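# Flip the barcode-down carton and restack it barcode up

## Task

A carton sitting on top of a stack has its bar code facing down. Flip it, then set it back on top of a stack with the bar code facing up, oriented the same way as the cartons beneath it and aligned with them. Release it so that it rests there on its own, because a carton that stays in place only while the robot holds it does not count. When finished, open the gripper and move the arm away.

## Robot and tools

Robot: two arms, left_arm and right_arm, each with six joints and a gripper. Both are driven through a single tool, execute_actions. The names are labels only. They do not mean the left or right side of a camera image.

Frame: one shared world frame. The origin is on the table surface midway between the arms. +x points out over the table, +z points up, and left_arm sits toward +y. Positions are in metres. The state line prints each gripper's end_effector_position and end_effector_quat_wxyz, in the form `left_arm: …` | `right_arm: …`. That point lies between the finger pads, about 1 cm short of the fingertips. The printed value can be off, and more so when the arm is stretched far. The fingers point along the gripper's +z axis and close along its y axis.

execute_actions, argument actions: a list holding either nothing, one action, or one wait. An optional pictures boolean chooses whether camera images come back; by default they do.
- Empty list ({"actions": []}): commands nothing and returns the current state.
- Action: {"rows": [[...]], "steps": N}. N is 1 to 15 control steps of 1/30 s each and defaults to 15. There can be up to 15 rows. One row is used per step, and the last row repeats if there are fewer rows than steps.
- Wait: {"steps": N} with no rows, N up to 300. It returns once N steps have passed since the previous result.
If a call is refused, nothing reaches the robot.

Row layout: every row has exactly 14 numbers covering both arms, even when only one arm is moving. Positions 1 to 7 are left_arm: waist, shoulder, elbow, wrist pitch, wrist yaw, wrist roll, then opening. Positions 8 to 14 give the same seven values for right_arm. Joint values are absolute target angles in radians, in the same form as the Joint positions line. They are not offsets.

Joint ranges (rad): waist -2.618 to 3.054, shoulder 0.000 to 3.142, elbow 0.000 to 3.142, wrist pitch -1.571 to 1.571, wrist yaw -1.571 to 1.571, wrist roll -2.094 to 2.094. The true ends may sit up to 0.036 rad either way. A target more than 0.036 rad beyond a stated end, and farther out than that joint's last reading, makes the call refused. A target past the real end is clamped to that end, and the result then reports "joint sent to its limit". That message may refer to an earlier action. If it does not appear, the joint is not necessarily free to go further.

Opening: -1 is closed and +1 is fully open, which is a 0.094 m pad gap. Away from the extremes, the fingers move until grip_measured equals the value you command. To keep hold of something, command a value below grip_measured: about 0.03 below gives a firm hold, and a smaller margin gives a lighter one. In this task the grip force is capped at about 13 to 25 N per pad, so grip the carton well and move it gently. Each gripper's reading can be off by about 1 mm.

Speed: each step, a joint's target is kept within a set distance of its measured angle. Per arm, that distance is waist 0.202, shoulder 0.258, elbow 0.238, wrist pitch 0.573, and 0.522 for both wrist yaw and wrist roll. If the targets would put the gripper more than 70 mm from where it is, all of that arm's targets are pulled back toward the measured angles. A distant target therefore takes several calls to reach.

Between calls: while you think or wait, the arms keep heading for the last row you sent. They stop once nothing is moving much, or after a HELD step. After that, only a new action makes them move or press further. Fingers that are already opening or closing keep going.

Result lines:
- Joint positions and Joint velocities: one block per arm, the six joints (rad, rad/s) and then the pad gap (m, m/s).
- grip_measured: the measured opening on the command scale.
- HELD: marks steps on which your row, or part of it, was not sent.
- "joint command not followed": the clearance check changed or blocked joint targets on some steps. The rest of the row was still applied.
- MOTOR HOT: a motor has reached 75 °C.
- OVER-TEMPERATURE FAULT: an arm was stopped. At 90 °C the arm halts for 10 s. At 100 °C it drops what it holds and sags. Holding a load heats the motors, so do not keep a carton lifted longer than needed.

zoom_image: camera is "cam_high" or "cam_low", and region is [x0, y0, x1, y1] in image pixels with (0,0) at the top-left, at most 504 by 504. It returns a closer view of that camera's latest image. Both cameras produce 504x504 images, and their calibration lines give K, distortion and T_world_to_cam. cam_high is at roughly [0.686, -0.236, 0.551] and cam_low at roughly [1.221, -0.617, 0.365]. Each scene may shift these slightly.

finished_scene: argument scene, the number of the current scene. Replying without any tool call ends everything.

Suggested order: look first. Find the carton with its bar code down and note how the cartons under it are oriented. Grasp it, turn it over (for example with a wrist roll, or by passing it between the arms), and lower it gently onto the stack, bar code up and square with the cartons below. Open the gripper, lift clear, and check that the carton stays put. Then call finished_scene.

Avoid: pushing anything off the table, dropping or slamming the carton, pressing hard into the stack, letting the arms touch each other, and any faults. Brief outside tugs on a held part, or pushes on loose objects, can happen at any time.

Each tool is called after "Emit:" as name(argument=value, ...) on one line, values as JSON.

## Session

Emit:
execute_actions(actions=[])

Scene clock: 0.00 s of 4500.00 s.
left_arm: end_effector_position=(+0.2597, +0.1934, +0.3098) grip_measured=+1.000 end_effector_quat_wxyz=(+0.492, +0.086, +0.844, +0.194) | right_arm: end_effector_position=(+0.4143, +0.1451, +0.3126) grip_measured=+1.000 end_effector_quat_wxyz=(+0.159, -0.274, +0.674, +0.668)
Joint positions: left_arm=[-0.791  1.039  1.144 -0.767 -0.774 -0.023  0.094] | right_arm=[ 0.607  2.07   1.766  0.139 -1.215  0.797  0.094]
Joint velocities: left_arm=[-0.002 -0.007 -0.027  0.051 -0.051 -0.081  0.   ] | right_arm=[-0.002 -0.012 -0.007  0.007  0.007  0.022  0.   ]
Motor temperatures (°C, as the motors report them): left_arm=[23 26 23 25 24 24] | right_arm=[23 24 25 23 21 22]

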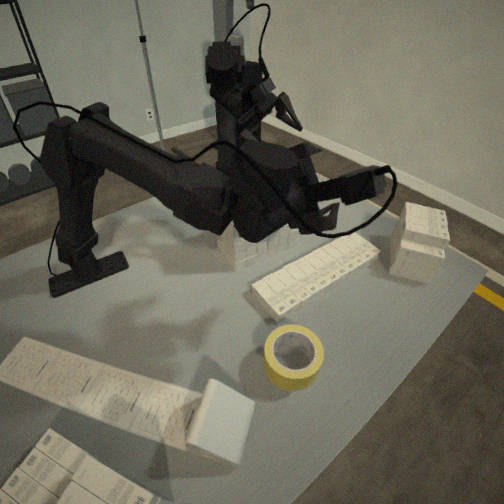

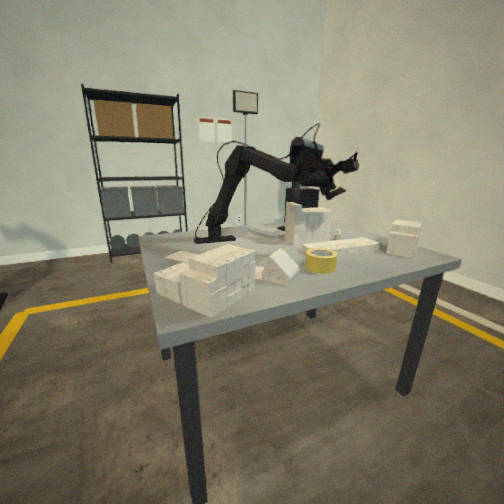

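Emit:
execute_actions(actions=[{"rows":[[-0.791,1.039,1.144,-0.767,-0.774,-0.023,1,0.57,2.05,1.77,0.139,-1.215,0.797,1],[-0.791,1.039,1.144,-0.767,-0.774,-0.023,1,0.52,2.03,1.77,0.139,-1.215,0.797,1],[-0.791,1.039,1.144,-0.767,-0.774,-0.023,1,0.46,2.01,1.77,0.139,-1.215,0.797,1],[-0.791,1.039,1.144,-0.767,-0.774,-0.023,1,0.4,1.99,1.77,0.139,-1.215,0.797,1],[-0.791,1.039,1.144,-0.767,-0.774,-0.023,1,0.34,1.97,1.77,0.139,-1.215,0.797,1],[-0.791,1.039,1.144,-0.767,-0.774,-0.023,1,0.28,1.95,1.77,0.1,-1.17,0.797,1],[-0.791,1.039,1.144,-0.767,-0.774,-0.023,1,0.22,1.92,1.75,0.04,-1.11,0.797,1],[-0.791,1.039,1.144,-0.767,-0.774,-0.023,1,0.16,1.88,1.73,-0.02,-1.05,0.797,1],[-0.77,1.039,1.144,-0.767,-0.76,-0.023,1,0.1,1.83,1.7,-0.08,-0.99,0.797,1],[-0.74,1.039,1.144,-0.767,-0.72,-0.023,1,0.04,1.78,1.67,-0.14,-0.93,0.797,1],[-0.7,1.039,1.144,-0.767,-0.68,-0.023,1,-0.02,1.73,1.64,-0.2,-0.87,0.797,1],[-0.65,1.039,1.144,-0.767,-0.63,-0.023,1,-0.08,1.68,1.61,-0.26,-0.81,0.797,1],[-0.6,1.039,1.144,-0.767,-0.58,-0.023,1,-0.14,1.63,1.58,-0.32,-0.75,0.797,1],[-0.55,1.039,1.144,-0.767,-0.53,-0.023,1,-0.2,1.58,1.55,-0.38,-0.69,0.797,1],[-0.5,1.039,1.144,-0.767,-0.48,-0.023,1,-0.26,1.53,1.52,-0.44,-0.63,0.797,1]],"steps":15}], pictures=false)

Emit:
execute_actions(actions=[{"rows":[[-0.44,1.039,1.144,-0.767,-0.43,-0.023,1,-0.32,1.48,1.49,-0.5,-0.57,0.797,1],[-0.38,1.039,1.144,-0.767,-0.38,-0.023,1,-0.38,1.43,1.46,-0.56,-0.51,0.797,1],[-0.32,1.039,1.144,-0.767,-0.33,-0.023,1,-0.44,1.38,1.43,-0.62,-0.45,0.797,1],[-0.26,1.039,1.144,-0.767,-0.28,-0.023,1,-0.5,1.33,1.4,-0.68,-0.39,0.797,1],[-0.2,1.039,1.144,-0.767,-0.23,-0.023,1,-0.56,1.28,1.37,-0.74,-0.33,0.797,1],[-0.14,1.039,1.144,-0.767,-0.18,-0.023,1,-0.62,1.23,1.34,-0.8,-0.27,0.797,1],[-0.08,1.039,1.144,-0.767,-0.13,-0.023,1,-0.68,1.18,1.3,-0.86,-0.21,0.797,1],[-0.02,1.039,1.144,-0.767,-0.08,-0.023,1,-0.74,1.13,1.26,-0.92,-0.15,0.797,1],[0.04,1.039,1.144,-0.767,-0.04,-0.023,1,-0.8,1.08,1.22,-0.98,-0.09,0.797,1],[0.1,1.039,1.144,-0.767,0,-0.023,1,-0.85,1.04,1.19,-1.04,-0.04,0.797,1],[0.17,1.039,1.144,-0.767,0,-0.023,1,-0.9,1.01,1.16,-1.08,0,0.797,1],[0.24,1.039,1.144,-0.767,0,-0.023,1,-0.94,1.0,1.15,-1.1,0,0.797,1],[0.31,1.039,1.144,-0.767,0,-0.023,1,-0.97,1.0,1.15,-1.1,0,0.797,1],[0.38,1.039,1.144,-0.767,0,-0.023,1,-1.0,1.0,1.15,-1.1,0,0.797,1],[0.45,1.039,1.144,-0.767,0,-0.023,1,-1.0,1.0,1.15,-1.1,0,0.797,1]],"steps":15}], pictures=false)

Emit:
execute_actions(actions=[{"steps":15}])

Emit:
zoom_image(camera="cam_high", region=[180, 140, 480, 330])

Emit:
zoom_image(camera="cam_high", region=[0, 400, 200, 504])

Emit:
zoom_image(camera="cam_low", region=[140, 190, 440, 330])

Scene clock: 10.60 s of 4500.00 s.
left_arm: end_effector_position=(+0.2693, +0.2280, +0.2997) grip_measured=+1.000 end_effector_quat_wxyz=(+0.469, +0.039, +0.864, +0.179) | right_arm: end_effector_position=(+0.5261, -0.0962, +0.3471) grip_measured=+1.000 end_effector_quat_wxyz=(+0.340, +0.009, +0.760, +0.553)
Joint positions: left_arm=[-0.602  1.039  1.144 -0.767 -0.632 -0.023  0.094] | right_arm=[ 0.132  1.801  1.635 -0.109 -0.959  0.804  0.094]
Joint velocities: left_arm=[ 1.477  0.017 -0.007  0.007  1.062  0.066  0.   ] | right_arm=[-1.253 -1.209 -0.691 -1.194  1.267 -0.022  0.   ]
Motor temperatures (°C, as the motors report them): left_arm=[23 26 25 27 24 24] | right_arm=[23 29 27 25 21 22]
Steps of this call (steps 1 to 90: nothing new was sent; then 7.10 s passed at rest; steps 91 to 105: all 15 steps of this action). Readings (joint positions):
91: left_arm=[-0.791 1.039 1.144 -0.767 -0.774 -0.023] | right_arm=[0.606 2.070 1.766 0.139 -1.215 0.797]
92: left_arm=[-0.791 1.039 1.144 -0.767 -0.774 -0.023] | right_arm=[0.599 2.070 1.766 0.139 -1.215 0.798]
94: left_arm=[-0.791 1.039 1.144 -0.767 -0.774 -0.023] | right_arm=[0.566 2.066 1.766 0.135 -1.218 0.799]
98: left_arm=[-0.791 1.039 1.144 -0.767 -0.774 -0.023] | right_arm=[0.428 2.033 1.763 0.105 -1.189 0.801]
105: the state above

Scene clock: 11.10 s of 4500.00 s.
left_arm: end_effector_position=(+0.2355, +0.4136, +0.2787) grip_measured=+1.000 end_effector_quat_wxyz=(+0.420, -0.240, +0.866, +0.129) | right_arm: end_effector_position=(+0.3773, -0.3872, +0.2704) grip_measured=+1.000 end_effector_quat_wxyz=(+0.378, +0.500, +0.751, +0.208)
Joint positions: left_arm=[ 0.315  1.039  1.144 -0.767 -0.065 -0.023  0.094] | right_arm=[-0.419  1.262  1.258 -0.723 -0.335  0.805  0.094]
Joint velocities: left_arm=[ 2.005  0.002  0.002 -0.022  0.432  0.007  0.   ] | right_arm=[-0.979 -0.886 -0.72  -1.15   1.018 -0.066  0.   ]
Motor temperatures (°C, as the motors report them): left_arm=[23 26 25 27 24 24] | right_arm=[23 29 27 25 21 22]
Steps of this call (steps 1 to 15: all 15 steps of this action). Readings (joint positions):
1: left_arm=[-0.549 1.039 1.144 -0.767 -0.595 -0.023] | right_arm=[0.088 1.759 1.610 -0.149 -0.916 0.804]
2: left_arm=[-0.493 1.039 1.144 -0.767 -0.555 -0.023] | right_arm=[0.044 1.716 1.586 -0.189 -0.872 0.804]
4: left_arm=[-0.375 1.039 1.144 -0.767 -0.470 -0.023] | right_arm=[-0.043 1.632 1.538 -0.272 -0.782 0.804]
8: left_arm=[-0.134 1.039 1.144 -0.767 -0.288 -0.023] | right_arm=[-0.199 1.479 1.440 -0.438 -0.604 0.805]
15: the state above

Scene clock: 11.60 s of 4500.00 s.
left_arm: end_effector_position=(+0.2176, +0.4412, +0.2785) grip_measured=+1.000 end_effector_quat_wxyz=(+0.418, -0.286, +0.852, +0.134) | right_arm: end_effector_position=(+0.1565, -0.4905, +0.2395) grip_measured=+1.000 end_effector_quat_wxyz=(+0.313, +0.772, +0.552, -0.036)
Joint positions: left_arm=[ 0.447  1.039  1.144 -0.767 -0.012 -0.023  0.094] | right_arm=[-0.998  1.018  1.165 -1.076 -0.022  0.806  0.094]
Joint velocities: left_arm=[-0.002  0.007 -0.017 -0.037  0.037 -0.007  0.   ] | right_arm=[ 0.012 -0.007 -0.042 -0.139 -0.007 -0.066  0.   ]
Motor temperatures (°C, as the motors report them): left_arm=[23 26 25 27 24 24] | right_arm=[23 29 27 25 21 22]
Steps of this call (steps 1 to 15: the robot went on to your last target). Readings (joint positions):
1: left_arm=[0.377 1.039 1.144 -0.767 -0.058 -0.023] | right_arm=[-0.456 1.229 1.235 -0.764 -0.302 0.805]
2: left_arm=[0.419 1.039 1.144 -0.767 -0.056 -0.023] | right_arm=[-0.496 1.195 1.216 -0.804 -0.270 0.806]
4: left_arm=[0.447 1.039 1.144 -0.767 -0.049 -0.023] | right_arm=[-0.588 1.127 1.189 -0.881 -0.208 0.806]
8: left_arm=[0.447 1.039 1.144 -0.767 -0.025 -0.023] | right_arm=[-0.846 1.032 1.171 -1.001 -0.102 0.806]
15: the state above

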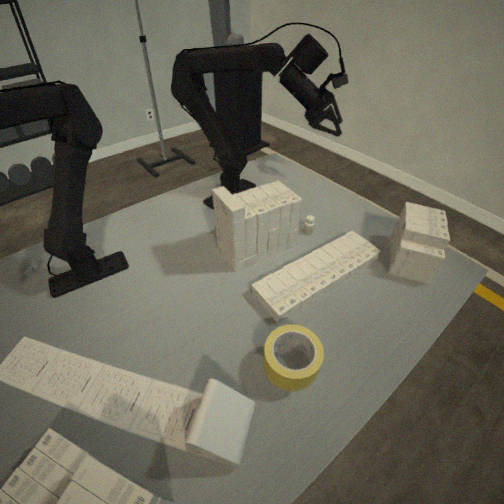

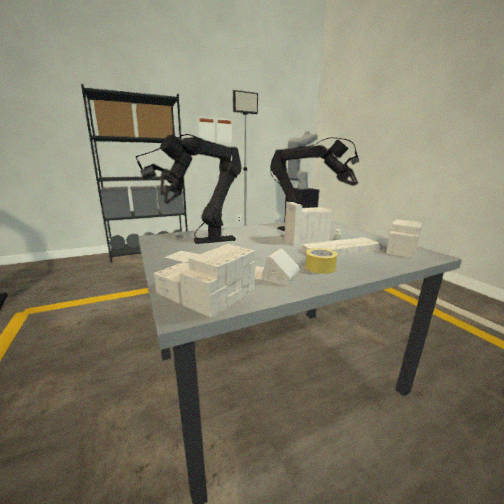

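Region (180, 140, 480, 330) of cam_high's 504x504 image, scaled by 1.680, with more detail than that image has; it fills the top 319 rows of this view, and the rest is white.

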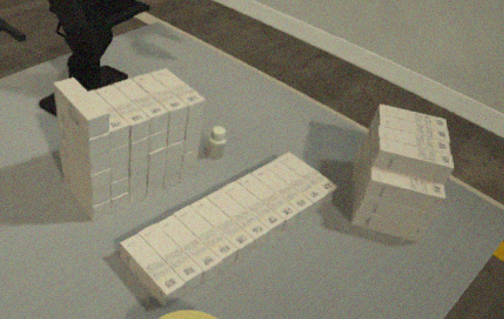

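Region (0, 400, 200, 504) of cam_high's 504x504 image, scaled by 2.520, with more detail than that image has; it fills the top 262 rows of this view, and the rest is white.

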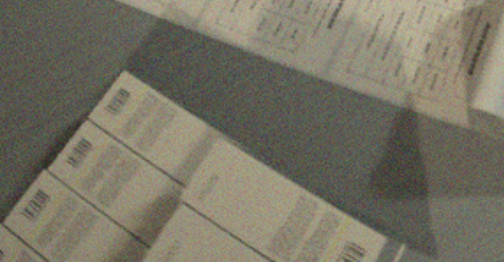

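Region (140, 190, 440, 330) of cam_low's 504x504 image, scaled by 1.680, with more detail than that image has; it fills the top 235 rows of this view, and the rest is white.

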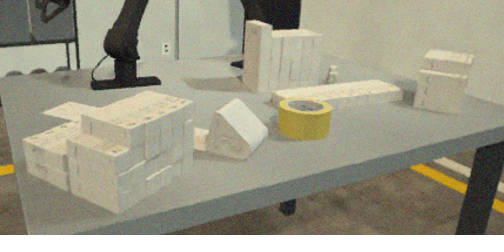

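Emit:
zoom_image(camera="cam_high", region=[200, 175, 310, 280])

Emit:
zoom_image(camera="cam_low", region=[275, 190, 345, 255])

Region (200, 175, 310, 280) of cam_high's 504x504 image, scaled by 4.582, with more detail than that image has; it fills the top 481 rows of this view, and the rest is white.

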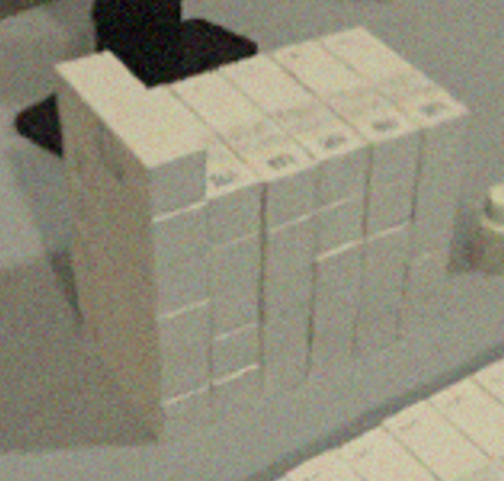

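Region (275, 190, 345, 255) of cam_low's 504x504 image, scaled by 7.200, with more detail than that image has; it fills the top 468 rows of this view, and the rest is white.

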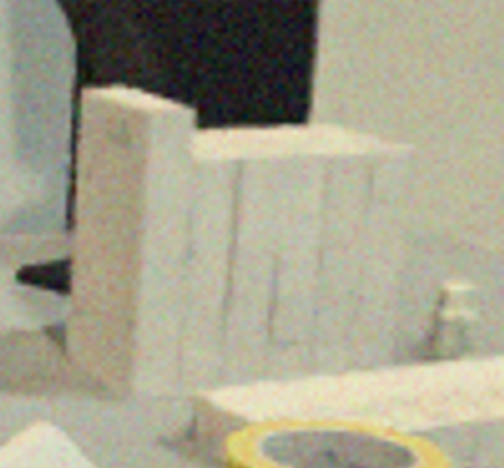

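Emit:
execute_actions(actions=[{"rows":[[0.42,1.06,1.17,-0.8,0,-0.03,1,-0.96,1.02,1.13,-1.02,-0.04,0.83,1],[0.39,1.09,1.2,-0.83,0,-0.04,1,-0.92,1.05,1.1,-0.94,-0.08,0.85,1],[0.35,1.12,1.23,-0.86,0,-0.05,1,-0.88,1.08,1.08,-0.86,-0.13,0.88,1],[0.31,1.15,1.26,-0.9,0,-0.07,0.9,-0.84,1.1,1.05,-0.77,-0.17,0.9,0.9],[0.27,1.18,1.29,-0.93,0,-0.08,0.9,-0.8,1.13,1.03,-0.69,-0.21,0.93,0.9],[0.23,1.21,1.32,-0.96,0,-0.09,0.8,-0.76,1.15,1.0,-0.6,-0.26,0.95,0.8],[0.19,1.24,1.35,-1.0,0,-0.1,0.8,-0.72,1.18,0.98,-0.52,-0.3,0.98,0.8],[0.15,1.27,1.38,-1.03,0,-0.11,0.7,-0.68,1.2,0.95,-0.44,-0.34,1.0,0.7],[0.11,1.3,1.41,-1.06,0,-0.13,0.7,-0.64,1.23,0.93,-0.36,-0.39,1.03,0.7],[0.07,1.33,1.44,-1.1,0,-0.14,0.6,-0.6,1.25,0.9,-0.27,-0.43,1.05,0.6],[0.03,1.36,1.47,-1.13,0,-0.15,0.6,-0.56,1.28,0.88,-0.19,-0.47,1.08,0.6],[-0.01,1.39,1.5,-1.16,0,-0.16,0.5,-0.52,1.3,0.85,-0.11,-0.52,1.1,0.5],[-0.05,1.42,1.53,-1.2,0,-0.17,0.5,-0.48,1.33,0.83,-0.03,-0.56,1.13,0.5],[-0.09,1.45,1.56,-1.23,0,-0.18,0.5,-0.44,1.35,0.8,0.06,-0.6,1.16,0.5],[-0.13,1.48,1.59,-1.26,0,-0.19,0.5,-0.4,1.38,0.78,0.14,-0.65,1.19,0.5]],"steps":15}], pictures=false)

Emit:
execute_actions(actions=[{"rows":[[-0.17,1.51,1.62,-1.3,0,-0.2,0.5,-0.36,1.41,0.75,0.22,-0.69,1.21,0.5],[-0.21,1.54,1.65,-1.33,0,-0.22,0.5,-0.33,1.43,0.73,0.31,-0.73,1.24,0.5],[-0.25,1.57,1.68,-1.36,0,-0.23,0.5,-0.3,1.46,0.7,0.39,-0.78,1.26,0.5],[-0.29,1.6,1.71,-1.4,0,-0.24,0.5,-0.27,1.49,0.68,0.47,-0.82,1.29,0.5],[-0.33,1.63,1.74,-1.43,0,-0.25,0.5,-0.24,1.51,0.65,0.56,-0.86,1.31,0.5],[-0.37,1.65,1.77,-1.46,0,-0.26,0.5,-0.21,1.54,0.63,0.64,-0.91,1.34,0.5],[-0.41,1.67,1.8,-1.5,0,-0.27,0.5,-0.18,1.56,0.6,0.72,-0.95,1.36,0.5],[-0.45,1.69,1.82,-1.53,0,-0.29,0.5,-0.15,1.59,0.58,0.8,-0.99,1.39,0.5],[-0.49,1.71,1.84,-1.55,0,-0.3,0.5,-0.12,1.61,0.55,0.89,-1.03,1.42,0.5],[-0.53,1.72,1.85,-1.57,0,-0.31,0.5,-0.09,1.64,0.53,0.97,-1.08,1.44,0.5],[-0.57,1.73,1.855,-1.57,0,-0.32,0.5,-0.06,1.66,0.5,1.05,-1.12,1.47,0.5],[-0.61,1.735,1.855,-1.57,0,-0.33,0.5,-0.04,1.69,0.48,1.13,-1.16,1.49,0.5],[-0.64,1.735,1.855,-1.57,0,-0.34,0.5,-0.02,1.72,0.45,1.22,-1.2,1.52,0.5],[-0.67,1.735,1.855,-1.57,0,-0.36,0.5,0,1.74,0.43,1.3,-1.25,1.55,0.5],[-0.69,1.735,1.855,-1.57,0,-0.37,0.5,0,1.765,0.4,1.39,-1.29,1.58,0.5]],"steps":15}], pictures=false)

Emit:
execute_actions(actions=[{"steps":25}])

Emit:
zoom_image(camera="cam_high", region=[190, 120, 320, 250])

Emit:
zoom_image(camera="cam_low", region=[265, 160, 345, 235])

Scene clock: 24.83 s of 4500.00 s.
left_arm: end_effector_position=(+0.3076, +0.2996, +0.2516) grip_measured=+0.504 end_effector_quat_wxyz=(+0.278, -0.127, +0.952, +0.001) | right_arm: end_effector_position=(+0.3897, -0.3988, +0.1586) grip_measured=+0.503 end_effector_quat_wxyz=(+0.342, +0.592, +0.666, +0.298)
Joint positions: left_arm=[-0.045  1.42   1.511 -1.098 -0.005 -0.137  0.071] | right_arm=[-0.482  1.335  0.831 -0.212 -0.456  1.079  0.071]
Joint velocities: left_arm=[-1.111  0.867  0.882 -0.945  0.037 -0.315 -0.002] | right_arm=[ 1.145  0.672 -0.72   2.308 -1.223  0.799 -0.003]
Motor temperatures (°C, as the motors report them): left_arm=[23 26 26 28 24 24] | right_arm=[23 26 27 26 21 22]
Steps of this call (steps 1 to 30: the robot went on to your last target; steps 31 to 90: nothing new was sent; then 9.73 s passed at rest; steps 91 to 105: all 15 steps of this action). Readings (joint positions):
91: left_arm=[0.446 1.039 1.144 -0.768 -0.009 -0.023] | right_arm=[-0.995 1.018 1.161 -1.088 -0.018 0.809]
92: left_arm=[0.439 1.043 1.148 -0.776 -0.010 -0.024] | right_arm=[-0.982 1.018 1.152 -1.068 -0.022 0.817]
94: left_arm=[0.393 1.078 1.186 -0.812 -0.012 -0.033] | right_arm=[-0.924 1.030 1.119 -0.991 -0.055 0.842]
98: left_arm=[0.236 1.202 1.304 -0.894 -0.010 -0.064] | right_arm=[-0.765 1.132 1.022 -0.739 -0.178 0.913]
105: the state above

Scene clock: 25.33 s of 4500.00 s.
left_arm: end_effector_position=(+0.2657, +0.1000, +0.2165) grip_measured=+0.502 end_effector_quat_wxyz=(+0.079, +0.079, +0.993, -0.032) | right_arm: end_effector_position=(+0.3892, -0.1414, +0.1311) grip_measured=+0.502 end_effector_quat_wxyz=(+0.159, +0.254, +0.700, +0.649)
Joint positions: left_arm=[-0.639  1.731  1.822 -1.491 -0.    -0.308  0.071] | right_arm=[-0.021  1.711  0.464  1.011 -1.096  1.467  0.071]
Joint velocities: left_arm=[-0.945  0.027 -0.012 -0.359 -0.11  -0.403  0.   ] | right_arm=[ 0.491  0.74  -0.759  2.469 -1.311  0.725 -0.   ]
Motor temperatures (°C, as the motors report them): left_arm=[23 26 26 28 24 24] | right_arm=[23 26 27 26 21 22]
joint sent to its limit (left arm) — the command would take joint 4 (wrist pitch) past its lower limit, so that joint was sent only as far as its limit.
Steps of this call (steps 1 to 15: all 15 steps of this action). Readings (joint positions):
1: left_arm=[-0.085 1.449 1.541 -1.130 -0.005 -0.147] | right_arm=[-0.442 1.359 0.807 -0.133 -0.498 1.105]
2: left_arm=[-0.125 1.479 1.571 -1.163 -0.005 -0.158] | right_arm=[-0.402 1.383 0.784 -0.051 -0.540 1.130]
4: left_arm=[-0.205 1.539 1.632 -1.227 -0.004 -0.182] | right_arm=[-0.331 1.433 0.737 0.113 -0.627 1.181]
8: left_arm=[-0.365 1.650 1.747 -1.356 -0.003 -0.227] | right_arm=[-0.210 1.534 0.639 0.441 -0.797 1.283]
15: the state above

Scene clock: 26.17 s of 4500.00 s.
left_arm: end_effector_position=(+0.2445, +0.0872, +0.2144) grip_measured=+0.502 end_effector_quat_wxyz=(+0.052, +0.083, +0.995, -0.028) | right_arm: end_effector_position=(+0.3503, -0.1175, +0.1527) grip_measured=+0.502 end_effector_quat_wxyz=(+0.137, +0.138, +0.692, +0.695)
Joint positions: left_arm=[-0.699  1.732  1.822 -1.543  0.006 -0.36   0.071] | right_arm=[ 0.001  1.76   0.403  1.369 -1.281  1.586  0.071]
Joint velocities: left_arm=[-0.002  0.017 -0.002 -0.066  0.007 -0.051 -0.   ] | right_arm=[ 0.002 -0.022 -0.012 -0.037  0.037 -0.037  0.   ]
Motor temperatures (°C, as the motors report them): left_arm=[23 26 26 28 24 24] | right_arm=[23 26 27 26 21 22]
joint sent to its limit (left arm) — the command would take joint 4 (wrist pitch) past its lower limit, so that joint was sent only as far as its limit.
Steps of this call (steps 1 to 25: the robot went on to your last target). Readings (joint positions):
1: left_arm=[-0.667 1.732 1.822 -1.501 0.001 -0.318] | right_arm=[-0.008 1.733 0.440 1.082 -1.136 1.491]
2: left_arm=[-0.687 1.732 1.822 -1.509 0.004 -0.326] | right_arm=[-0.001 1.748 0.422 1.135 -1.169 1.510]
4: left_arm=[-0.700 1.732 1.822 -1.523 0.006 -0.338] | right_arm=[0.001 1.760 0.404 1.209 -1.214 1.539]
8: left_arm=[-0.699 1.732 1.822 -1.536 0.006 -0.351] | right_arm=[0.001 1.760 0.403 1.308 -1.254 1.567]
25: the state above

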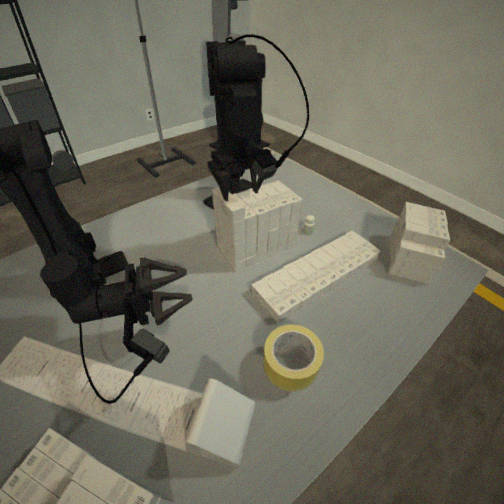

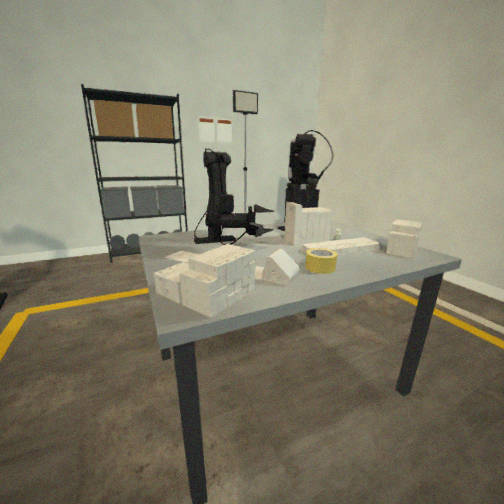

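Region (190, 120, 320, 250) of cam_high's 504x504 image, scaled by 3.877, with more detail than that image has.

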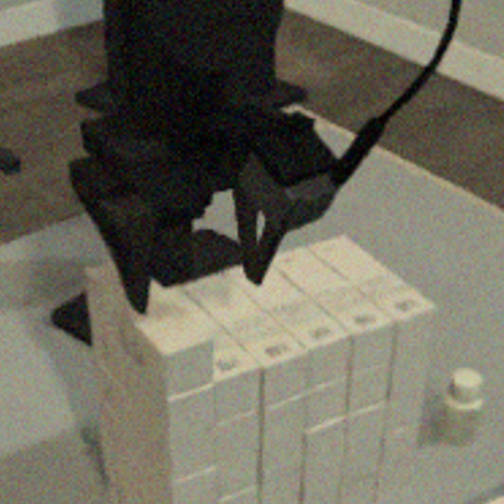

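Region (265, 160, 345, 235) of cam_low's 504x504 image, scaled by 6.300, with more detail than that image has; it fills the top 472 rows of this view, and the rest is white.

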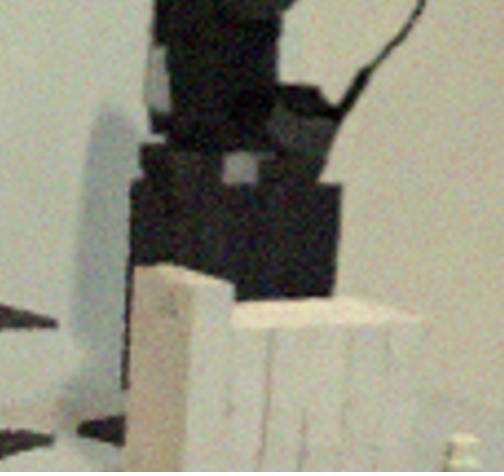

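Emit:
execute_actions(actions=[{"rows":[[-0.71,1.735,1.84,-1.54,0,-0.39,0.5,0,1.765,0.4,1.39,-1.29,1.58,0.5],[-0.73,1.735,1.83,-1.54,0,-0.41,0.5,0,1.765,0.4,1.39,-1.29,1.58,0.5],[-0.75,1.74,1.82,-1.54,0,-0.43,0.5,0,1.765,0.4,1.39,-1.29,1.58,0.5],[-0.765,1.75,1.81,-1.54,0,-0.445,0.5,0,1.765,0.4,1.39,-1.29,1.58,0.5],[-0.778,1.76,1.8,-1.54,0,-0.453,0.5,0,1.765,0.4,1.39,-1.29,1.58,0.5],[-0.778,1.765,1.79,-1.54,0,-0.453,0.5,0,1.765,0.4,1.39,-1.29,1.58,0.5]],"steps":15}], pictures=false)

Emit:
execute_actions(actions=[{"steps":10}])

Emit:
zoom_image(camera="cam_high", region=[190, 140, 290, 240])

Emit:
zoom_image(camera="cam_low", region=[265, 160, 345, 235])

Scene clock: 30.30 s of 4500.00 s.
left_arm: end_effector_position=(+0.2304, +0.0671, +0.2008) grip_measured=+0.502 end_effector_quat_wxyz=(+0.030, +0.082, +0.996, -0.020) | right_arm: end_effector_position=(+0.3503, -0.1174, +0.1529) grip_measured=+0.502 end_effector_quat_wxyz=(+0.137, +0.138, +0.692, +0.695)
Joint positions: left_arm=[-0.774  1.758  1.802 -1.543  0.004 -0.438  0.071] | right_arm=[ 0.001  1.76   0.404  1.37  -1.282  1.586  0.071]
Joint velocities: left_arm=[-0.002 -0.017 -0.017 -0.007  0.022  0.007  0.001] | right_arm=[ 0.002 -0.012  0.007  0.022  0.051  0.007  0.   ]
Motor temperatures (°C, as the motors report them): left_arm=[23 27 27 27 24 24] | right_arm=[23 26 26 26 21 22]
joint sent to its limit (left arm) — the command would take joint 4 (wrist pitch) past its lower limit, so that joint was sent only as far as its limit.
Steps of this call (steps 1 to 30: the robot went on to your last target; steps 31 to 90: nothing new was sent; then 0.63 s passed at rest; steps 91 to 105: all 15 steps of this action). Readings (joint positions):
91: left_arm=[-0.699 1.732 1.822 -1.543 0.006 -0.363] | right_arm=[0.001 1.760 0.403 1.370 -1.281 1.586]
92: left_arm=[-0.700 1.732 1.822 -1.543 0.006 -0.369] | right_arm=[0.001 1.760 0.404 1.370 -1.281 1.586]
94: left_arm=[-0.715 1.732 1.822 -1.543 0.005 -0.389] | right_arm=[0.001 1.760 0.403 1.370 -1.282 1.586]
98: left_arm=[-0.767 1.742 1.813 -1.543 0.004 -0.421] | right_arm=[0.001 1.760 0.404 1.370 -1.282 1.586]
105: the state above

Scene clock: 30.63 s of 4500.00 s.
left_arm: end_effector_position=(+0.2304, +0.0671, +0.2008) grip_measured=+0.502 end_effector_quat_wxyz=(+0.030, +0.080, +0.996, -0.020) | right_arm: end_effector_position=(+0.3503, -0.1174, +0.1529) grip_measured=+0.502 end_effector_quat_wxyz=(+0.137, +0.138, +0.692, +0.695)
Joint positions: left_arm=[-0.774  1.758  1.802 -1.543  0.004 -0.443  0.071] | right_arm=[ 0.001  1.76   0.404  1.37  -1.282  1.586  0.071]
Joint velocities: left_arm=[-0.022 -0.017 -0.017 -0.007  0.051 -0.037  0.001] | right_arm=[ 0.007  0.002 -0.012 -0.022  0.022 -0.037 -0.002]
Motor temperatures (°C, as the motors report them): left_arm=[23 27 27 27 24 24] | right_arm=[23 26 26 26 21 22]
Steps of this call (steps 1 to 10: the robot went on to your last target). Readings (joint positions):
1: left_arm=[-0.774 1.758 1.802 -1.543 0.004 -0.439] | right_arm=[0.001 1.760 0.403 1.370 -1.282 1.586]
2: left_arm=[-0.774 1.758 1.802 -1.543 0.004 -0.440] | right_arm=[0.001 1.760 0.404 1.370 -1.282 1.586]
4: left_arm=[-0.774 1.758 1.802 -1.543 0.004 -0.441] | right_arm=[0.001 1.760 0.404 1.370 -1.282 1.586]
8: left_arm=[-0.774 1.758 1.802 -1.543 0.004 -0.442] | right_arm=[0.001 1.760 0.404 1.370 -1.282 1.586]
10: the state above

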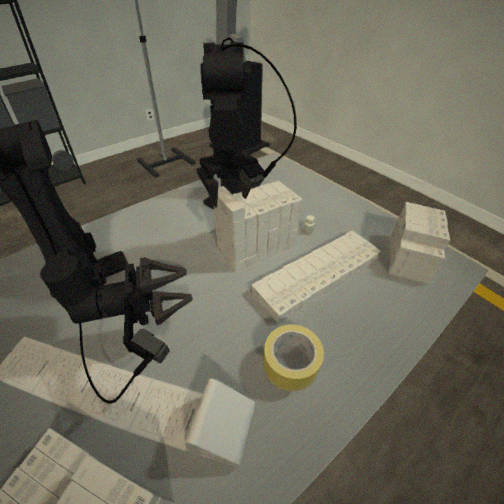

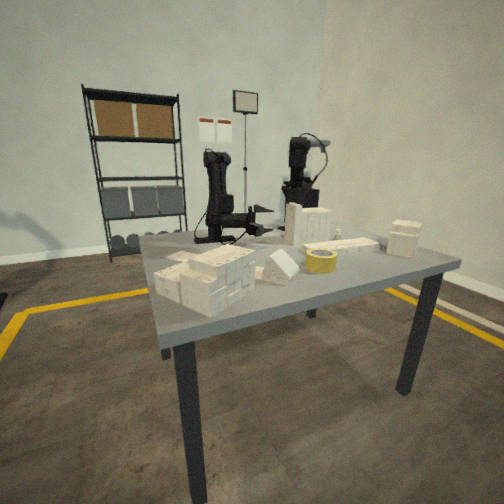

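Region (190, 140, 290, 240) of cam_high's 504x504 image, scaled by 5.040, with more detail than that image has.

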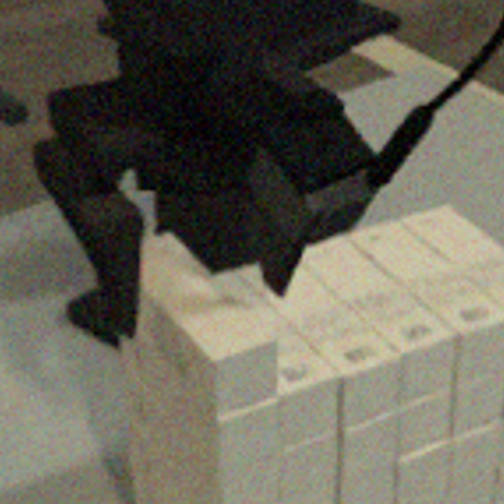

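Region (265, 160, 345, 235) of cam_low's 504x504 image, scaled by 6.300, with more detail than that image has; it fills the top 472 rows of this view, and the rest is white.

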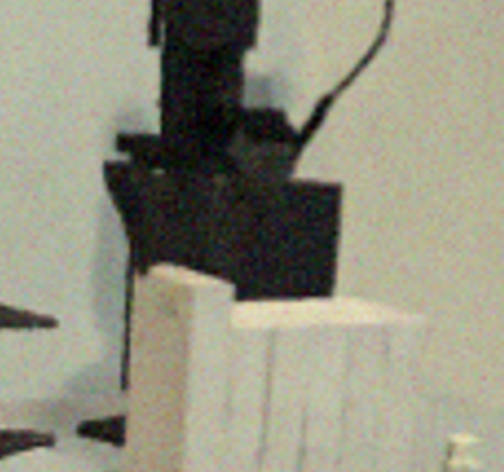

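Emit:
execute_actions(actions=[{"rows":[[-0.778,1.772,1.783,-1.535,0,-0.453,0.45,0,1.765,0.4,1.39,-1.29,1.58,0.5],[-0.778,1.779,1.776,-1.535,0,-0.453,0.4,0,1.765,0.4,1.39,-1.29,1.58,0.5],[-0.778,1.786,1.769,-1.535,0,-0.453,0.35,0,1.765,0.4,1.39,-1.29,1.58,0.5],[-0.778,1.793,1.762,-1.535,0,-0.453,0.3,0,1.765,0.4,1.39,-1.29,1.58,0.5],[-0.778,1.8,1.755,-1.535,0,-0.453,0.2,0,1.765,0.4,1.39,-1.29,1.58,0.5],[-0.778,1.807,1.748,-1.535,0,-0.453,0.1,0,1.765,0.4,1.39,-1.29,1.58,0.5],[-0.778,1.807,1.748,-1.535,0,-0.453,0,0,1.765,0.4,1.39,-1.29,1.58,0.5],[-0.778,1.807,1.748,-1.535,0,-0.453,-0.1,0,1.765,0.4,1.39,-1.29,1.58,0.5]],"steps":15}])

Emit:
zoom_image(camera="cam_high", region=[190, 140, 290, 240])

Emit:
zoom_image(camera="cam_low", region=[275, 180, 335, 235])

Scene clock: 33.07 s of 4500.00 s.
left_arm: end_effector_position=(+0.2262, +0.0699, +0.1753) grip_measured=-0.097 end_effector_quat_wxyz=(-0.009, +0.080, +0.997, +0.003) | right_arm: end_effector_position=(+0.3503, -0.1174, +0.1529) grip_measured=+0.502 end_effector_quat_wxyz=(+0.137, +0.138, +0.692, +0.695)
Joint positions: left_arm=[-0.774  1.805  1.757 -1.542  0.004 -0.443  0.042] | right_arm=[ 0.001  1.76   0.404  1.37  -1.282  1.586  0.071]
Joint velocities: left_arm=[-0.002  0.007 -0.002  0.022 -0.007 -0.066  0.   ] | right_arm=[-0.012 -0.007  0.007 -0.022 -0.037  0.022  0.   ]
Motor temperatures (°C, as the motors report them): left_arm=[23 28 27 27 24 24] | right_arm=[23 26 26 26 21 22]
Steps of this call (steps 1 to 15: the robot went on to your last target; steps 16 to 58: nothing new was sent; steps 59 to 73: all 15 steps of this action). Readings (joint positions):
59: left_arm=[-0.774 1.758 1.802 -1.543 0.004 -0.443] | right_arm=[0.001 1.760 0.404 1.370 -1.282 1.586]
60: left_arm=[-0.774 1.758 1.802 -1.543 0.004 -0.443] | right_arm=[0.001 1.760 0.404 1.370 -1.282 1.586]
62: left_arm=[-0.774 1.760 1.795 -1.542 0.004 -0.443] | right_arm=[0.001 1.760 0.404 1.370 -1.282 1.586]
66: left_arm=[-0.774 1.784 1.770 -1.542 0.004 -0.443] | right_arm=[0.001 1.760 0.404 1.370 -1.282 1.586]
73: the state above

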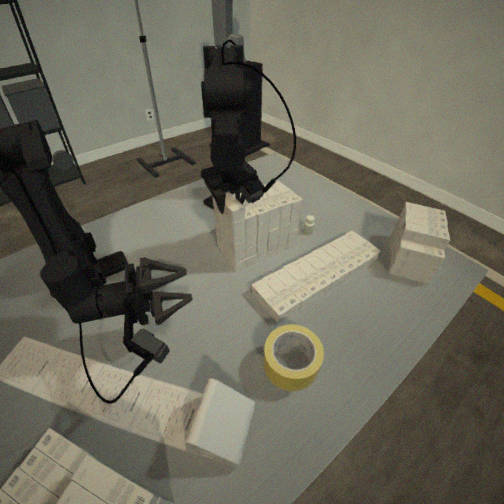

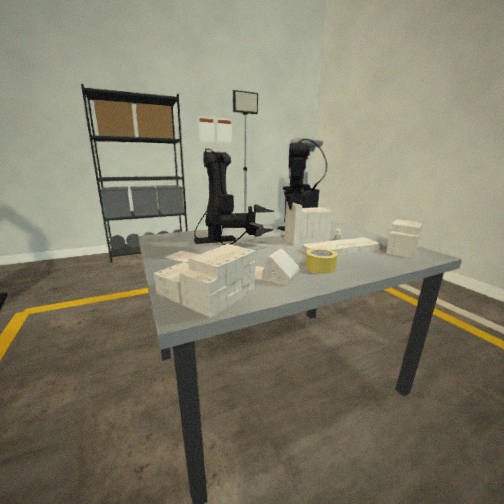

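Region (190, 140, 290, 240) of cam_high's 504x504 image, scaled by 5.040, with more detail than that image has.

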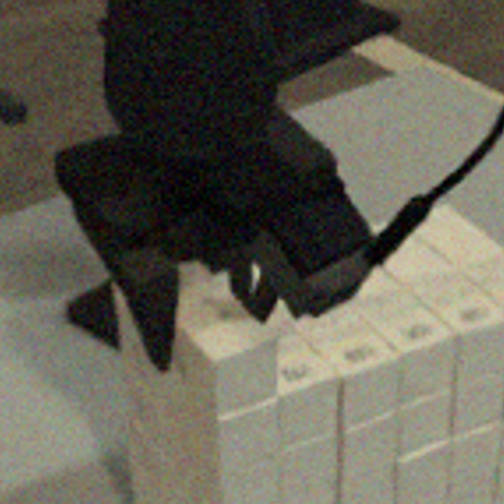

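Region (275, 180, 335, 235) of cam_low's 504x504 image, scaled by 8.400, with more detail than that image has; it fills the top 462 rows of this view, and the rest is white.

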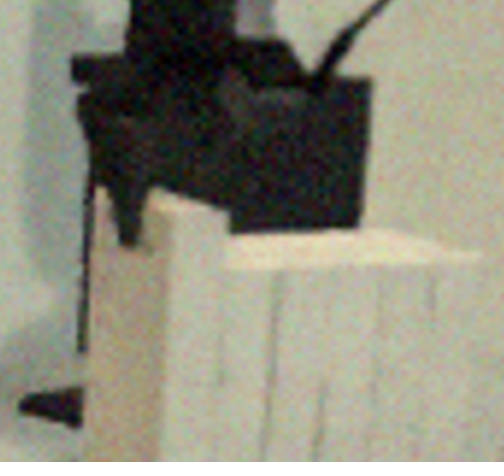

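Straddling well. Close.

Emit:
execute_actions(actions=[{"rows":[[-0.778,1.807,1.748,-1.535,0,-0.453,-0.15,0,1.765,0.4,1.39,-1.29,1.58,0.5],[-0.778,1.807,1.748,-1.535,0,-0.453,-0.2,0,1.765,0.4,1.39,-1.29,1.58,0.5],[-0.778,1.807,1.748,-1.535,0,-0.453,-0.25,0,1.765,0.4,1.39,-1.29,1.58,0.5],[-0.778,1.807,1.748,-1.535,0,-0.453,-0.29,0,1.765,0.4,1.39,-1.29,1.58,0.5],[-0.778,1.807,1.748,-1.535,0,-0.453,-0.33,0,1.765,0.4,1.39,-1.29,1.58,0.5],[-0.778,1.807,1.748,-1.535,0,-0.453,-0.37,0,1.765,0.4,1.39,-1.29,1.58,0.5],[-0.778,1.807,1.748,-1.535,0,-0.453,-0.41,0,1.765,0.4,1.39,-1.29,1.58,0.5],[-0.778,1.807,1.748,-1.535,0,-0.453,-0.45,0,1.765,0.4,1.39,-1.29,1.58,0.5]],"steps":15}])

Emit:
zoom_image(camera="cam_high", region=[190, 140, 290, 240])

Scene clock: 34.87 s of 4500.00 s.
left_arm: end_effector_position=(+0.2262, +0.0699, +0.1753) grip_measured=-0.340 end_effector_quat_wxyz=(-0.009, +0.079, +0.997, +0.003) | right_arm: end_effector_position=(+0.3503, -0.1174, +0.1529) grip_measured=+0.502 end_effector_quat_wxyz=(+0.137, +0.138, +0.692, +0.695)
Joint positions: left_arm=[-0.774  1.805  1.757 -1.542  0.004 -0.443  0.031] | right_arm=[ 0.001  1.76   0.404  1.37  -1.282  1.586  0.071]
Joint velocities: left_arm=[-0.017 -0.012  0.002 -0.022  0.007 -0.022 -0.001] | right_arm=[ 0.007 -0.002  0.007 -0.037 -0.037 -0.022 -0.   ]
Motor temperatures (°C, as the motors report them): left_arm=[23 28 27 27 24 24] | right_arm=[23 26 26 27 21 22]
Steps of this call (steps 1 to 15: the robot went on to your last target; steps 16 to 39: nothing new was sent; steps 40 to 54: all 15 steps of this action). Readings (joint positions):
40: left_arm=[-0.774 1.805 1.757 -1.542 0.004 -0.443] | right_arm=[0.001 1.760 0.404 1.370 -1.282 1.586]
41: left_arm=[-0.774 1.805 1.757 -1.542 0.004 -0.443] | right_arm=[0.001 1.760 0.404 1.370 -1.282 1.586]
43: left_arm=[-0.774 1.805 1.757 -1.542 0.004 -0.443] | right_arm=[0.001 1.760 0.403 1.370 -1.282 1.586]
47: left_arm=[-0.774 1.805 1.757 -1.542 0.004 -0.443] | right_arm=[0.001 1.760 0.403 1.370 -1.282 1.586]
54: the state above

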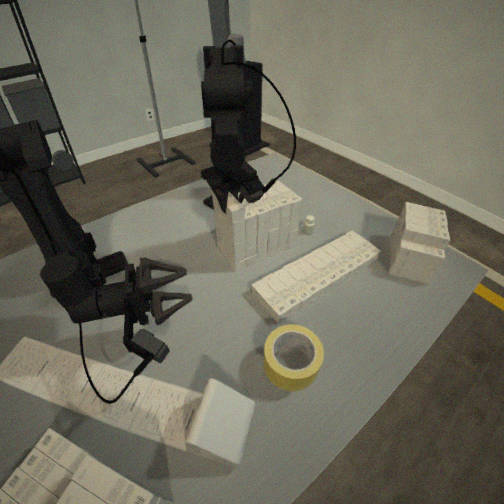

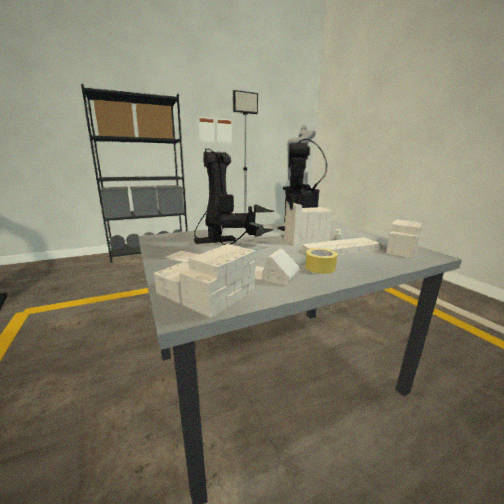

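Region (190, 140, 290, 240) of cam_high's 504x504 image, scaled by 5.040, with more detail than that image has.

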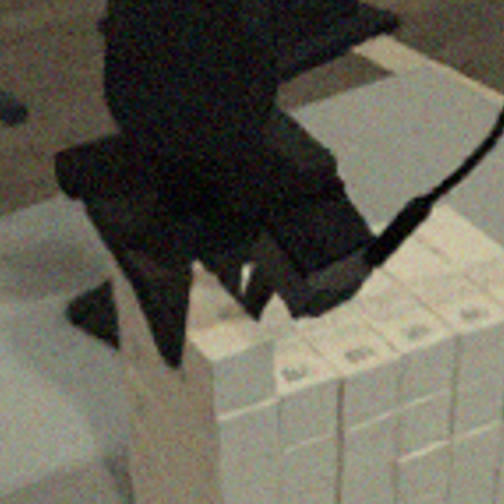

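Emit:
execute_actions(actions=[{"rows":[[-0.778,1.795,1.77,-1.54,0,-0.453,-0.42,0,1.765,0.4,1.39,-1.29,1.58,0.5],[-0.778,1.785,1.785,-1.54,0,-0.453,-0.42,0,1.765,0.4,1.39,-1.29,1.58,0.5],[-0.778,1.775,1.8,-1.54,0,-0.453,-0.42,0,1.765,0.4,1.39,-1.29,1.58,0.5],[-0.778,1.765,1.815,-1.54,0,-0.453,-0.42,0,1.765,0.4,1.39,-1.29,1.58,0.5],[-0.778,1.755,1.83,-1.54,0,-0.453,-0.42,0,1.765,0.4,1.39,-1.29,1.58,0.5],[-0.778,1.75,1.845,-1.54,0,-0.453,-0.42,0,1.765,0.4,1.39,-1.29,1.58,0.5],[-0.778,1.75,1.86,-1.54,0,-0.46,-0.42,0,1.765,0.4,1.39,-1.29,1.58,0.5],[-0.778,1.76,1.88,-1.54,0,-0.48,-0.42,0,1.765,0.4,1.39,-1.29,1.58,0.5],[-0.775,1.775,1.9,-1.54,0,-0.51,-0.42,0,1.765,0.4,1.39,-1.29,1.58,0.5],[-0.77,1.79,1.92,-1.54,0,-0.55,-0.42,0,1.765,0.4,1.39,-1.29,1.58,0.5],[-0.765,1.805,1.94,-1.54,0,-0.6,-0.42,0,1.765,0.4,1.39,-1.29,1.58,0.5],[-0.76,1.82,1.96,-1.54,0,-0.66,-0.42,0,1.765,0.4,1.39,-1.29,1.58,0.5],[-0.755,1.835,1.98,-1.54,0,-0.73,-0.42,0,1.765,0.4,1.39,-1.29,1.58,0.5],[-0.75,1.85,2.0,-1.54,0,-0.8,-0.42,0,1.765,0.4,1.39,-1.29,1.58,0.5],[-0.745,1.865,2.02,-1.54,0,-0.87,-0.42,0,1.765,0.4,1.39,-1.29,1.58,0.5]],"steps":15}], pictures=false)

Emit:
execute_actions(actions=[{"rows":[[-0.74,1.88,2.04,-1.54,0,-0.94,-0.42,0,1.765,0.4,1.39,-1.29,1.58,0.5],[-0.735,1.895,2.06,-1.54,0,-1.01,-0.42,0,1.765,0.4,1.39,-1.29,1.58,0.5],[-0.73,1.91,2.08,-1.54,0,-1.08,-0.42,0,1.765,0.4,1.39,-1.29,1.58,0.5],[-0.72,1.925,2.1,-1.54,0,-1.15,-0.42,0,1.765,0.4,1.39,-1.29,1.58,0.5],[-0.71,1.94,2.115,-1.54,0,-1.22,-0.42,0,1.765,0.4,1.39,-1.29,1.58,0.5],[-0.7,1.955,2.13,-1.54,0,-1.29,-0.42,0,1.765,0.4,1.39,-1.29,1.58,0.5],[-0.69,1.97,2.135,-1.54,0,-1.36,-0.42,0,1.765,0.4,1.39,-1.29,1.58,0.5],[-0.685,1.98,2.135,-1.54,0,-1.43,-0.42,0,1.765,0.4,1.39,-1.29,1.58,0.5],[-0.68,1.98,2.135,-1.54,0,-1.5,-0.42,0,1.765,0.4,1.39,-1.29,1.58,0.5],[-0.68,1.98,2.135,-1.54,0,-1.57,-0.42,0,1.765,0.4,1.39,-1.29,1.58,0.5],[-0.68,1.98,2.135,-1.54,0,-1.64,-0.42,0,1.765,0.4,1.39,-1.29,1.58,0.5],[-0.68,1.98,2.135,-1.54,0,-1.71,-0.42,0,1.765,0.4,1.39,-1.29,1.58,0.5],[-0.68,1.98,2.135,-1.54,0,-1.78,-0.42,0,1.765,0.4,1.39,-1.29,1.58,0.5],[-0.68,1.98,2.135,-1.54,0,-1.85,-0.42,0,1.765,0.4,1.39,-1.29,1.58,0.5],[-0.68,1.98,2.135,-1.54,0,-1.924,-0.42,0,1.765,0.4,1.39,-1.29,1.58,0.5]],"steps":15}], pictures=false)

Emit:
execute_actions(actions=[{"steps":15}])

Scene clock: 38.87 s of 4500.00 s.
left_arm: end_effector_position=(+0.2572, +0.0498, +0.2261) grip_measured=-0.340 end_effector_quat_wxyz=(+0.071, -0.023, +0.996, -0.054) | right_arm: end_effector_position=(+0.3503, -0.1174, +0.1529) grip_measured=+0.502 end_effector_quat_wxyz=(+0.137, +0.138, +0.692, +0.695)
Joint positions: left_arm=[-0.771  1.814  1.964 -1.543  0.004 -0.646  0.031] | right_arm=[ 0.001  1.76   0.404  1.37  -1.282  1.586  0.071]
Joint velocities: left_arm=[ 0.061  0.325  0.618 -0.007  0.051 -1.429 -0.   ] | right_arm=[-0.007 -0.012 -0.002  0.022 -0.007 -0.037 -0.001]
Motor temperatures (°C, as the motors report them): left_arm=[23 29 26 26 24 24] | right_arm=[23 26 26 27 21 22]
Steps of this call (steps 1 to 15: the robot went on to your last target; steps 16 to 90: nothing new was sent; then 0.50 s passed at rest; steps 91 to 105: all 15 steps of this action). Readings (joint positions):
91: left_arm=[-0.774 1.805 1.757 -1.542 0.004 -0.443] | right_arm=[0.001 1.760 0.404 1.370 -1.282 1.586]
92: left_arm=[-0.774 1.805 1.757 -1.542 0.004 -0.443] | right_arm=[0.001 1.760 0.404 1.370 -1.282 1.586]
94: left_arm=[-0.774 1.805 1.763 -1.543 0.004 -0.443] | right_arm=[0.001 1.760 0.404 1.370 -1.282 1.586]
98: left_arm=[-0.774 1.795 1.814 -1.543 0.004 -0.448] | right_arm=[0.001 1.760 0.404 1.370 -1.282 1.586]
105: the state above

Scene clock: 39.37 s of 4500.00 s.
left_arm: end_effector_position=(+0.3068, +0.0577, +0.2039) grip_measured=-0.340 end_effector_quat_wxyz=(+0.035, -0.521, +0.850, -0.067) | right_arm: end_effector_position=(+0.3502, -0.1174, +0.1529) grip_measured=+0.502 end_effector_quat_wxyz=(+0.137, +0.138, +0.692, +0.695)
Joint positions: left_arm=[-0.685  1.983  2.103 -1.541  0.004 -1.613  0.031] | right_arm=[ 0.001  1.76   0.403  1.37  -1.282  1.586  0.071]
Joint velocities: left_arm=[-0.002 -0.007 -0.012 -0.007 -0.037 -2.015  0.   ] | right_arm=[-0.002  0.002 -0.012  0.022  0.007  0.037 -0.   ]
Motor temperatures (°C, as the motors report them): left_arm=[23 29 26 26 24 24] | right_arm=[23 26 26 27 21 22]
Steps of this call (steps 1 to 15: all 15 steps of this action). Readings (joint positions):
1: left_arm=[-0.768 1.827 1.985 -1.543 0.004 -0.698] | right_arm=[0.001 1.760 0.403 1.370 -1.282 1.586]
2: left_arm=[-0.763 1.842 2.005 -1.543 0.004 -0.754] | right_arm=[0.001 1.760 0.404 1.370 -1.282 1.586]
4: left_arm=[-0.750 1.877 2.043 -1.543 0.004 -0.875] | right_arm=[0.001 1.760 0.404 1.370 -1.282 1.586]
8: left_arm=[-0.716 1.946 2.099 -1.542 0.004 -1.134] | right_arm=[0.001 1.760 0.404 1.370 -1.282 1.586]
15: the state above

Scene clock: 39.87 s of 4500.00 s.
left_arm: end_effector_position=(+0.3068, +0.0577, +0.2039) grip_measured=-0.340 end_effector_quat_wxyz=(+0.025, -0.639, +0.766, -0.071) | right_arm: end_effector_position=(+0.3503, -0.1174, +0.1529) grip_measured=+0.502 end_effector_quat_wxyz=(+0.137, +0.138, +0.692, +0.695)
Joint positions: left_arm=[-0.685  1.983  2.103 -1.541  0.004 -1.904  0.031] | right_arm=[ 0.001  1.76   0.404  1.37  -1.282  1.586  0.071]
Joint velocities: left_arm=[ 0.007  0.017  0.007 -0.022 -0.066 -0.081  0.001] | right_arm=[-0.017  0.007  0.007  0.037  0.022  0.007  0.001]
Motor temperatures (°C, as the motors report them): left_arm=[23 29 27 26 24 24] | right_arm=[23 26 26 27 21 22]
Steps of this call (steps 1 to 15: the robot went on to your last target). Readings (joint positions):
1: left_arm=[-0.685 1.983 2.103 -1.541 0.004 -1.674] | right_arm=[0.001 1.760 0.404 1.370 -1.282 1.586]
2: left_arm=[-0.685 1.983 2.103 -1.541 0.004 -1.723] | right_arm=[0.001 1.760 0.404 1.370 -1.282 1.586]
4: left_arm=[-0.685 1.983 2.103 -1.541 0.004 -1.792] | right_arm=[0.001 1.760 0.403 1.370 -1.282 1.586]
8: left_arm=[-0.685 1.983 2.103 -1.541 0.004 -1.865] | right_arm=[0.001 1.760 0.403 1.370 -1.282 1.586]
15: the state above

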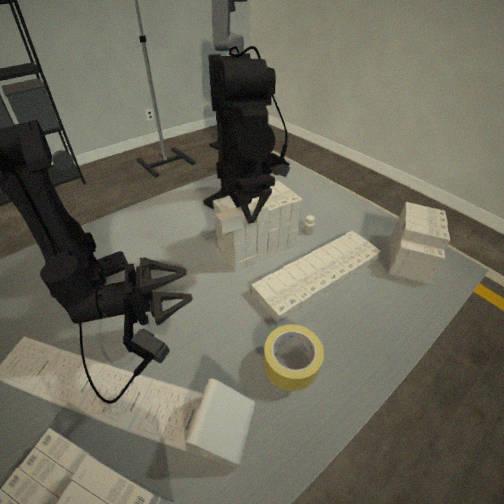

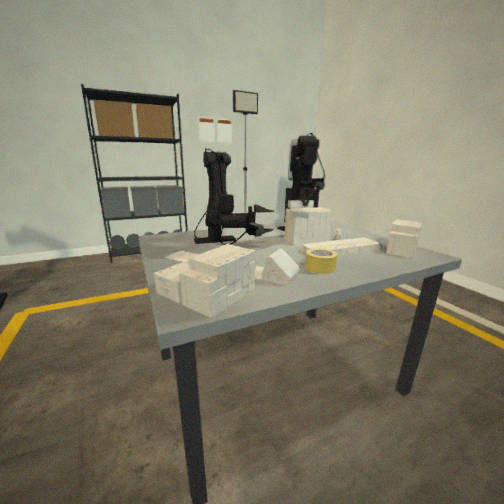

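Emit:
execute_actions(actions=[{"rows":[[-0.7,1.985,2.135,-1.54,0,-1.94,-0.42,0,1.765,0.4,1.39,-1.29,1.58,0.5],[-0.72,1.99,2.135,-1.54,0,-1.96,-0.42,0,1.765,0.4,1.39,-1.29,1.58,0.5],[-0.74,2.0,2.135,-1.54,0,-1.98,-0.42,0,1.765,0.4,1.39,-1.29,1.58,0.5],[-0.76,2.01,2.135,-1.54,0,-2.0,-0.42,0,1.765,0.4,1.39,-1.29,1.58,0.5],[-0.775,2.022,2.135,-1.54,0,-2.02,-0.42,0,1.765,0.4,1.39,-1.29,1.58,0.5],[-0.785,2.035,2.135,-1.54,0,-2.02,-0.42,0,1.765,0.4,1.39,-1.29,1.58,0.5],[-0.785,2.05,2.135,-1.54,0,-2.02,-0.42,0,1.765,0.4,1.39,-1.29,1.58,0.5],[-0.785,2.065,2.135,-1.54,0,-2.02,-0.42,0,1.765,0.4,1.39,-1.29,1.58,0.5],[-0.785,2.08,2.135,-1.535,0,-2.02,-0.42,0,1.765,0.4,1.39,-1.29,1.58,0.5],[-0.785,2.095,2.135,-1.53,0,-2.02,-0.42,0,1.765,0.4,1.39,-1.29,1.58,0.5],[-0.785,2.11,2.135,-1.525,0,-2.02,-0.42,0,1.765,0.4,1.39,-1.29,1.58,0.5],[-0.785,2.122,2.135,-1.52,0,-2.02,-0.42,0,1.765,0.4,1.39,-1.29,1.58,0.5],[-0.785,2.133,2.135,-1.515,0,-2.02,-0.42,0,1.765,0.4,1.39,-1.29,1.58,0.5],[-0.785,2.142,2.135,-1.515,0,-2.02,-0.42,0,1.765,0.4,1.39,-1.29,1.58,0.5]],"steps":15}], pictures=false)

Emit:
execute_actions(actions=[{"steps":20}])

Emit:
zoom_image(camera="cam_high", region=[120, 180, 290, 330])

Emit:
zoom_image(camera="cam_low", region=[230, 180, 330, 255])

Scene clock: 42.37 s of 4500.00 s.
left_arm: end_effector_position=(+0.2951, +0.0147, +0.1506) grip_measured=-0.340 end_effector_quat_wxyz=(+0.001, -0.639, +0.769, -0.013) | right_arm: end_effector_position=(+0.3503, -0.1174, +0.1529) grip_measured=+0.502 end_effector_quat_wxyz=(+0.137, +0.138, +0.692, +0.695)
Joint positions: left_arm=[-0.79   2.129  2.114 -1.53   0.004 -2.004  0.031] | right_arm=[ 0.001  1.76   0.404  1.37  -1.282  1.586  0.071]
Joint velocities: left_arm=[-0.012  0.393  0.012 -0.007 -0.11  -0.066 -0.   ] | right_arm=[-0.007  0.002  0.012 -0.007  0.007 -0.037  0.   ]
Motor temperatures (°C, as the motors report them): left_arm=[23 30 27 26 24 24] | right_arm=[23 26 26 27 21 22]
Steps of this call (steps 1 to 15: the robot went on to your last target; steps 16 to 60: nothing new was sent; steps 61 to 75: all 15 steps of this action). Readings (joint positions):
61: left_arm=[-0.685 1.983 2.103 -1.541 0.004 -1.916] | right_arm=[0.001 1.760 0.404 1.370 -1.282 1.586]
62: left_arm=[-0.686 1.983 2.103 -1.541 0.004 -1.922] | right_arm=[0.001 1.760 0.403 1.370 -1.282 1.586]
64: left_arm=[-0.700 1.984 2.103 -1.541 0.003 -1.941] | right_arm=[0.001 1.760 0.403 1.370 -1.282 1.586]
68: left_arm=[-0.764 2.014 2.113 -1.541 0.003 -1.982] | right_arm=[0.001 1.760 0.404 1.370 -1.282 1.586]
75: the state above

Scene clock: 43.03 s of 4500.00 s.
left_arm: end_effector_position=(+0.2971, +0.0133, +0.1413) grip_measured=-0.340 end_effector_quat_wxyz=(-0.001, -0.641, +0.768, -0.005) | right_arm: end_effector_position=(+0.3502, -0.1174, +0.1529) grip_measured=+0.502 end_effector_quat_wxyz=(+0.137, +0.138, +0.692, +0.695)
Joint positions: left_arm=[-0.79   2.152  2.114 -1.523  0.004 -2.009  0.031] | right_arm=[ 0.001  1.76   0.403  1.37  -1.282  1.586  0.071]
Joint velocities: left_arm=[ 0.007 -0.027  0.007  0.081  0.081  0.022 -0.   ] | right_arm=[ 0.022  0.002 -0.012 -0.022  0.007 -0.007 -0.001]
Motor temperatures (°C, as the motors report them): left_arm=[23 30 27 26 24 24] | right_arm=[23 26 26 27 21 22]
Steps of this call (steps 1 to 20: the robot went on to your last target). Readings (joint positions):
1: left_arm=[-0.790 2.140 2.114 -1.528 0.004 -2.005] | right_arm=[0.001 1.760 0.403 1.370 -1.282 1.586]
2: left_arm=[-0.790 2.148 2.114 -1.525 0.004 -2.006] | right_arm=[0.001 1.760 0.404 1.370 -1.282 1.586]
4: left_arm=[-0.790 2.152 2.114 -1.523 0.004 -2.007] | right_arm=[0.001 1.760 0.404 1.370 -1.282 1.586]
8: left_arm=[-0.790 2.152 2.114 -1.523 0.004 -2.009] | right_arm=[0.001 1.760 0.404 1.370 -1.282 1.586]
20: the state above

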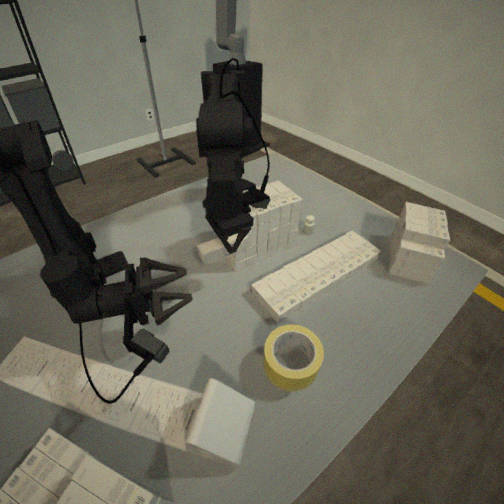

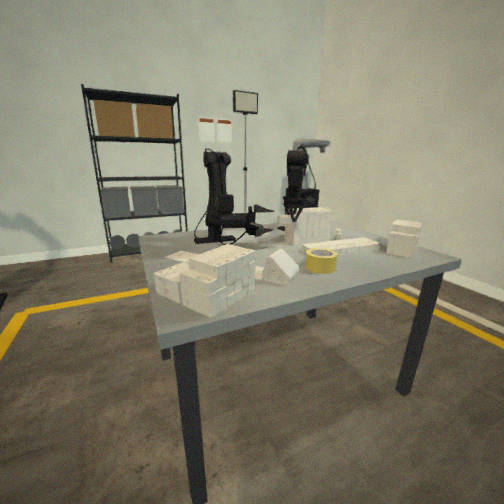

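Region (120, 180, 290, 330) of cam_high's 504x504 image, scaled by 2.965, with more detail than that image has; it fills the top 445 rows of this view, and the rest is white.

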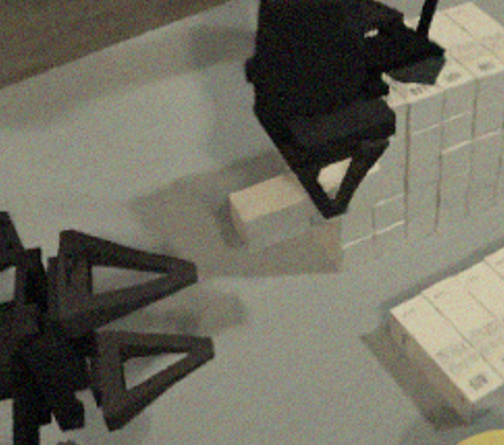

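Region (230, 180, 330, 255) of cam_low's 504x504 image, scaled by 5.040, with more detail than that image has; it fills the top 378 rows of this view, and the rest is white.

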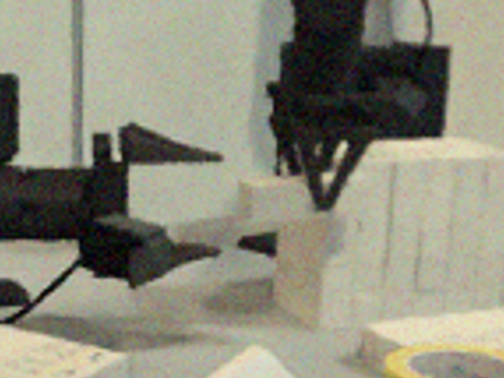

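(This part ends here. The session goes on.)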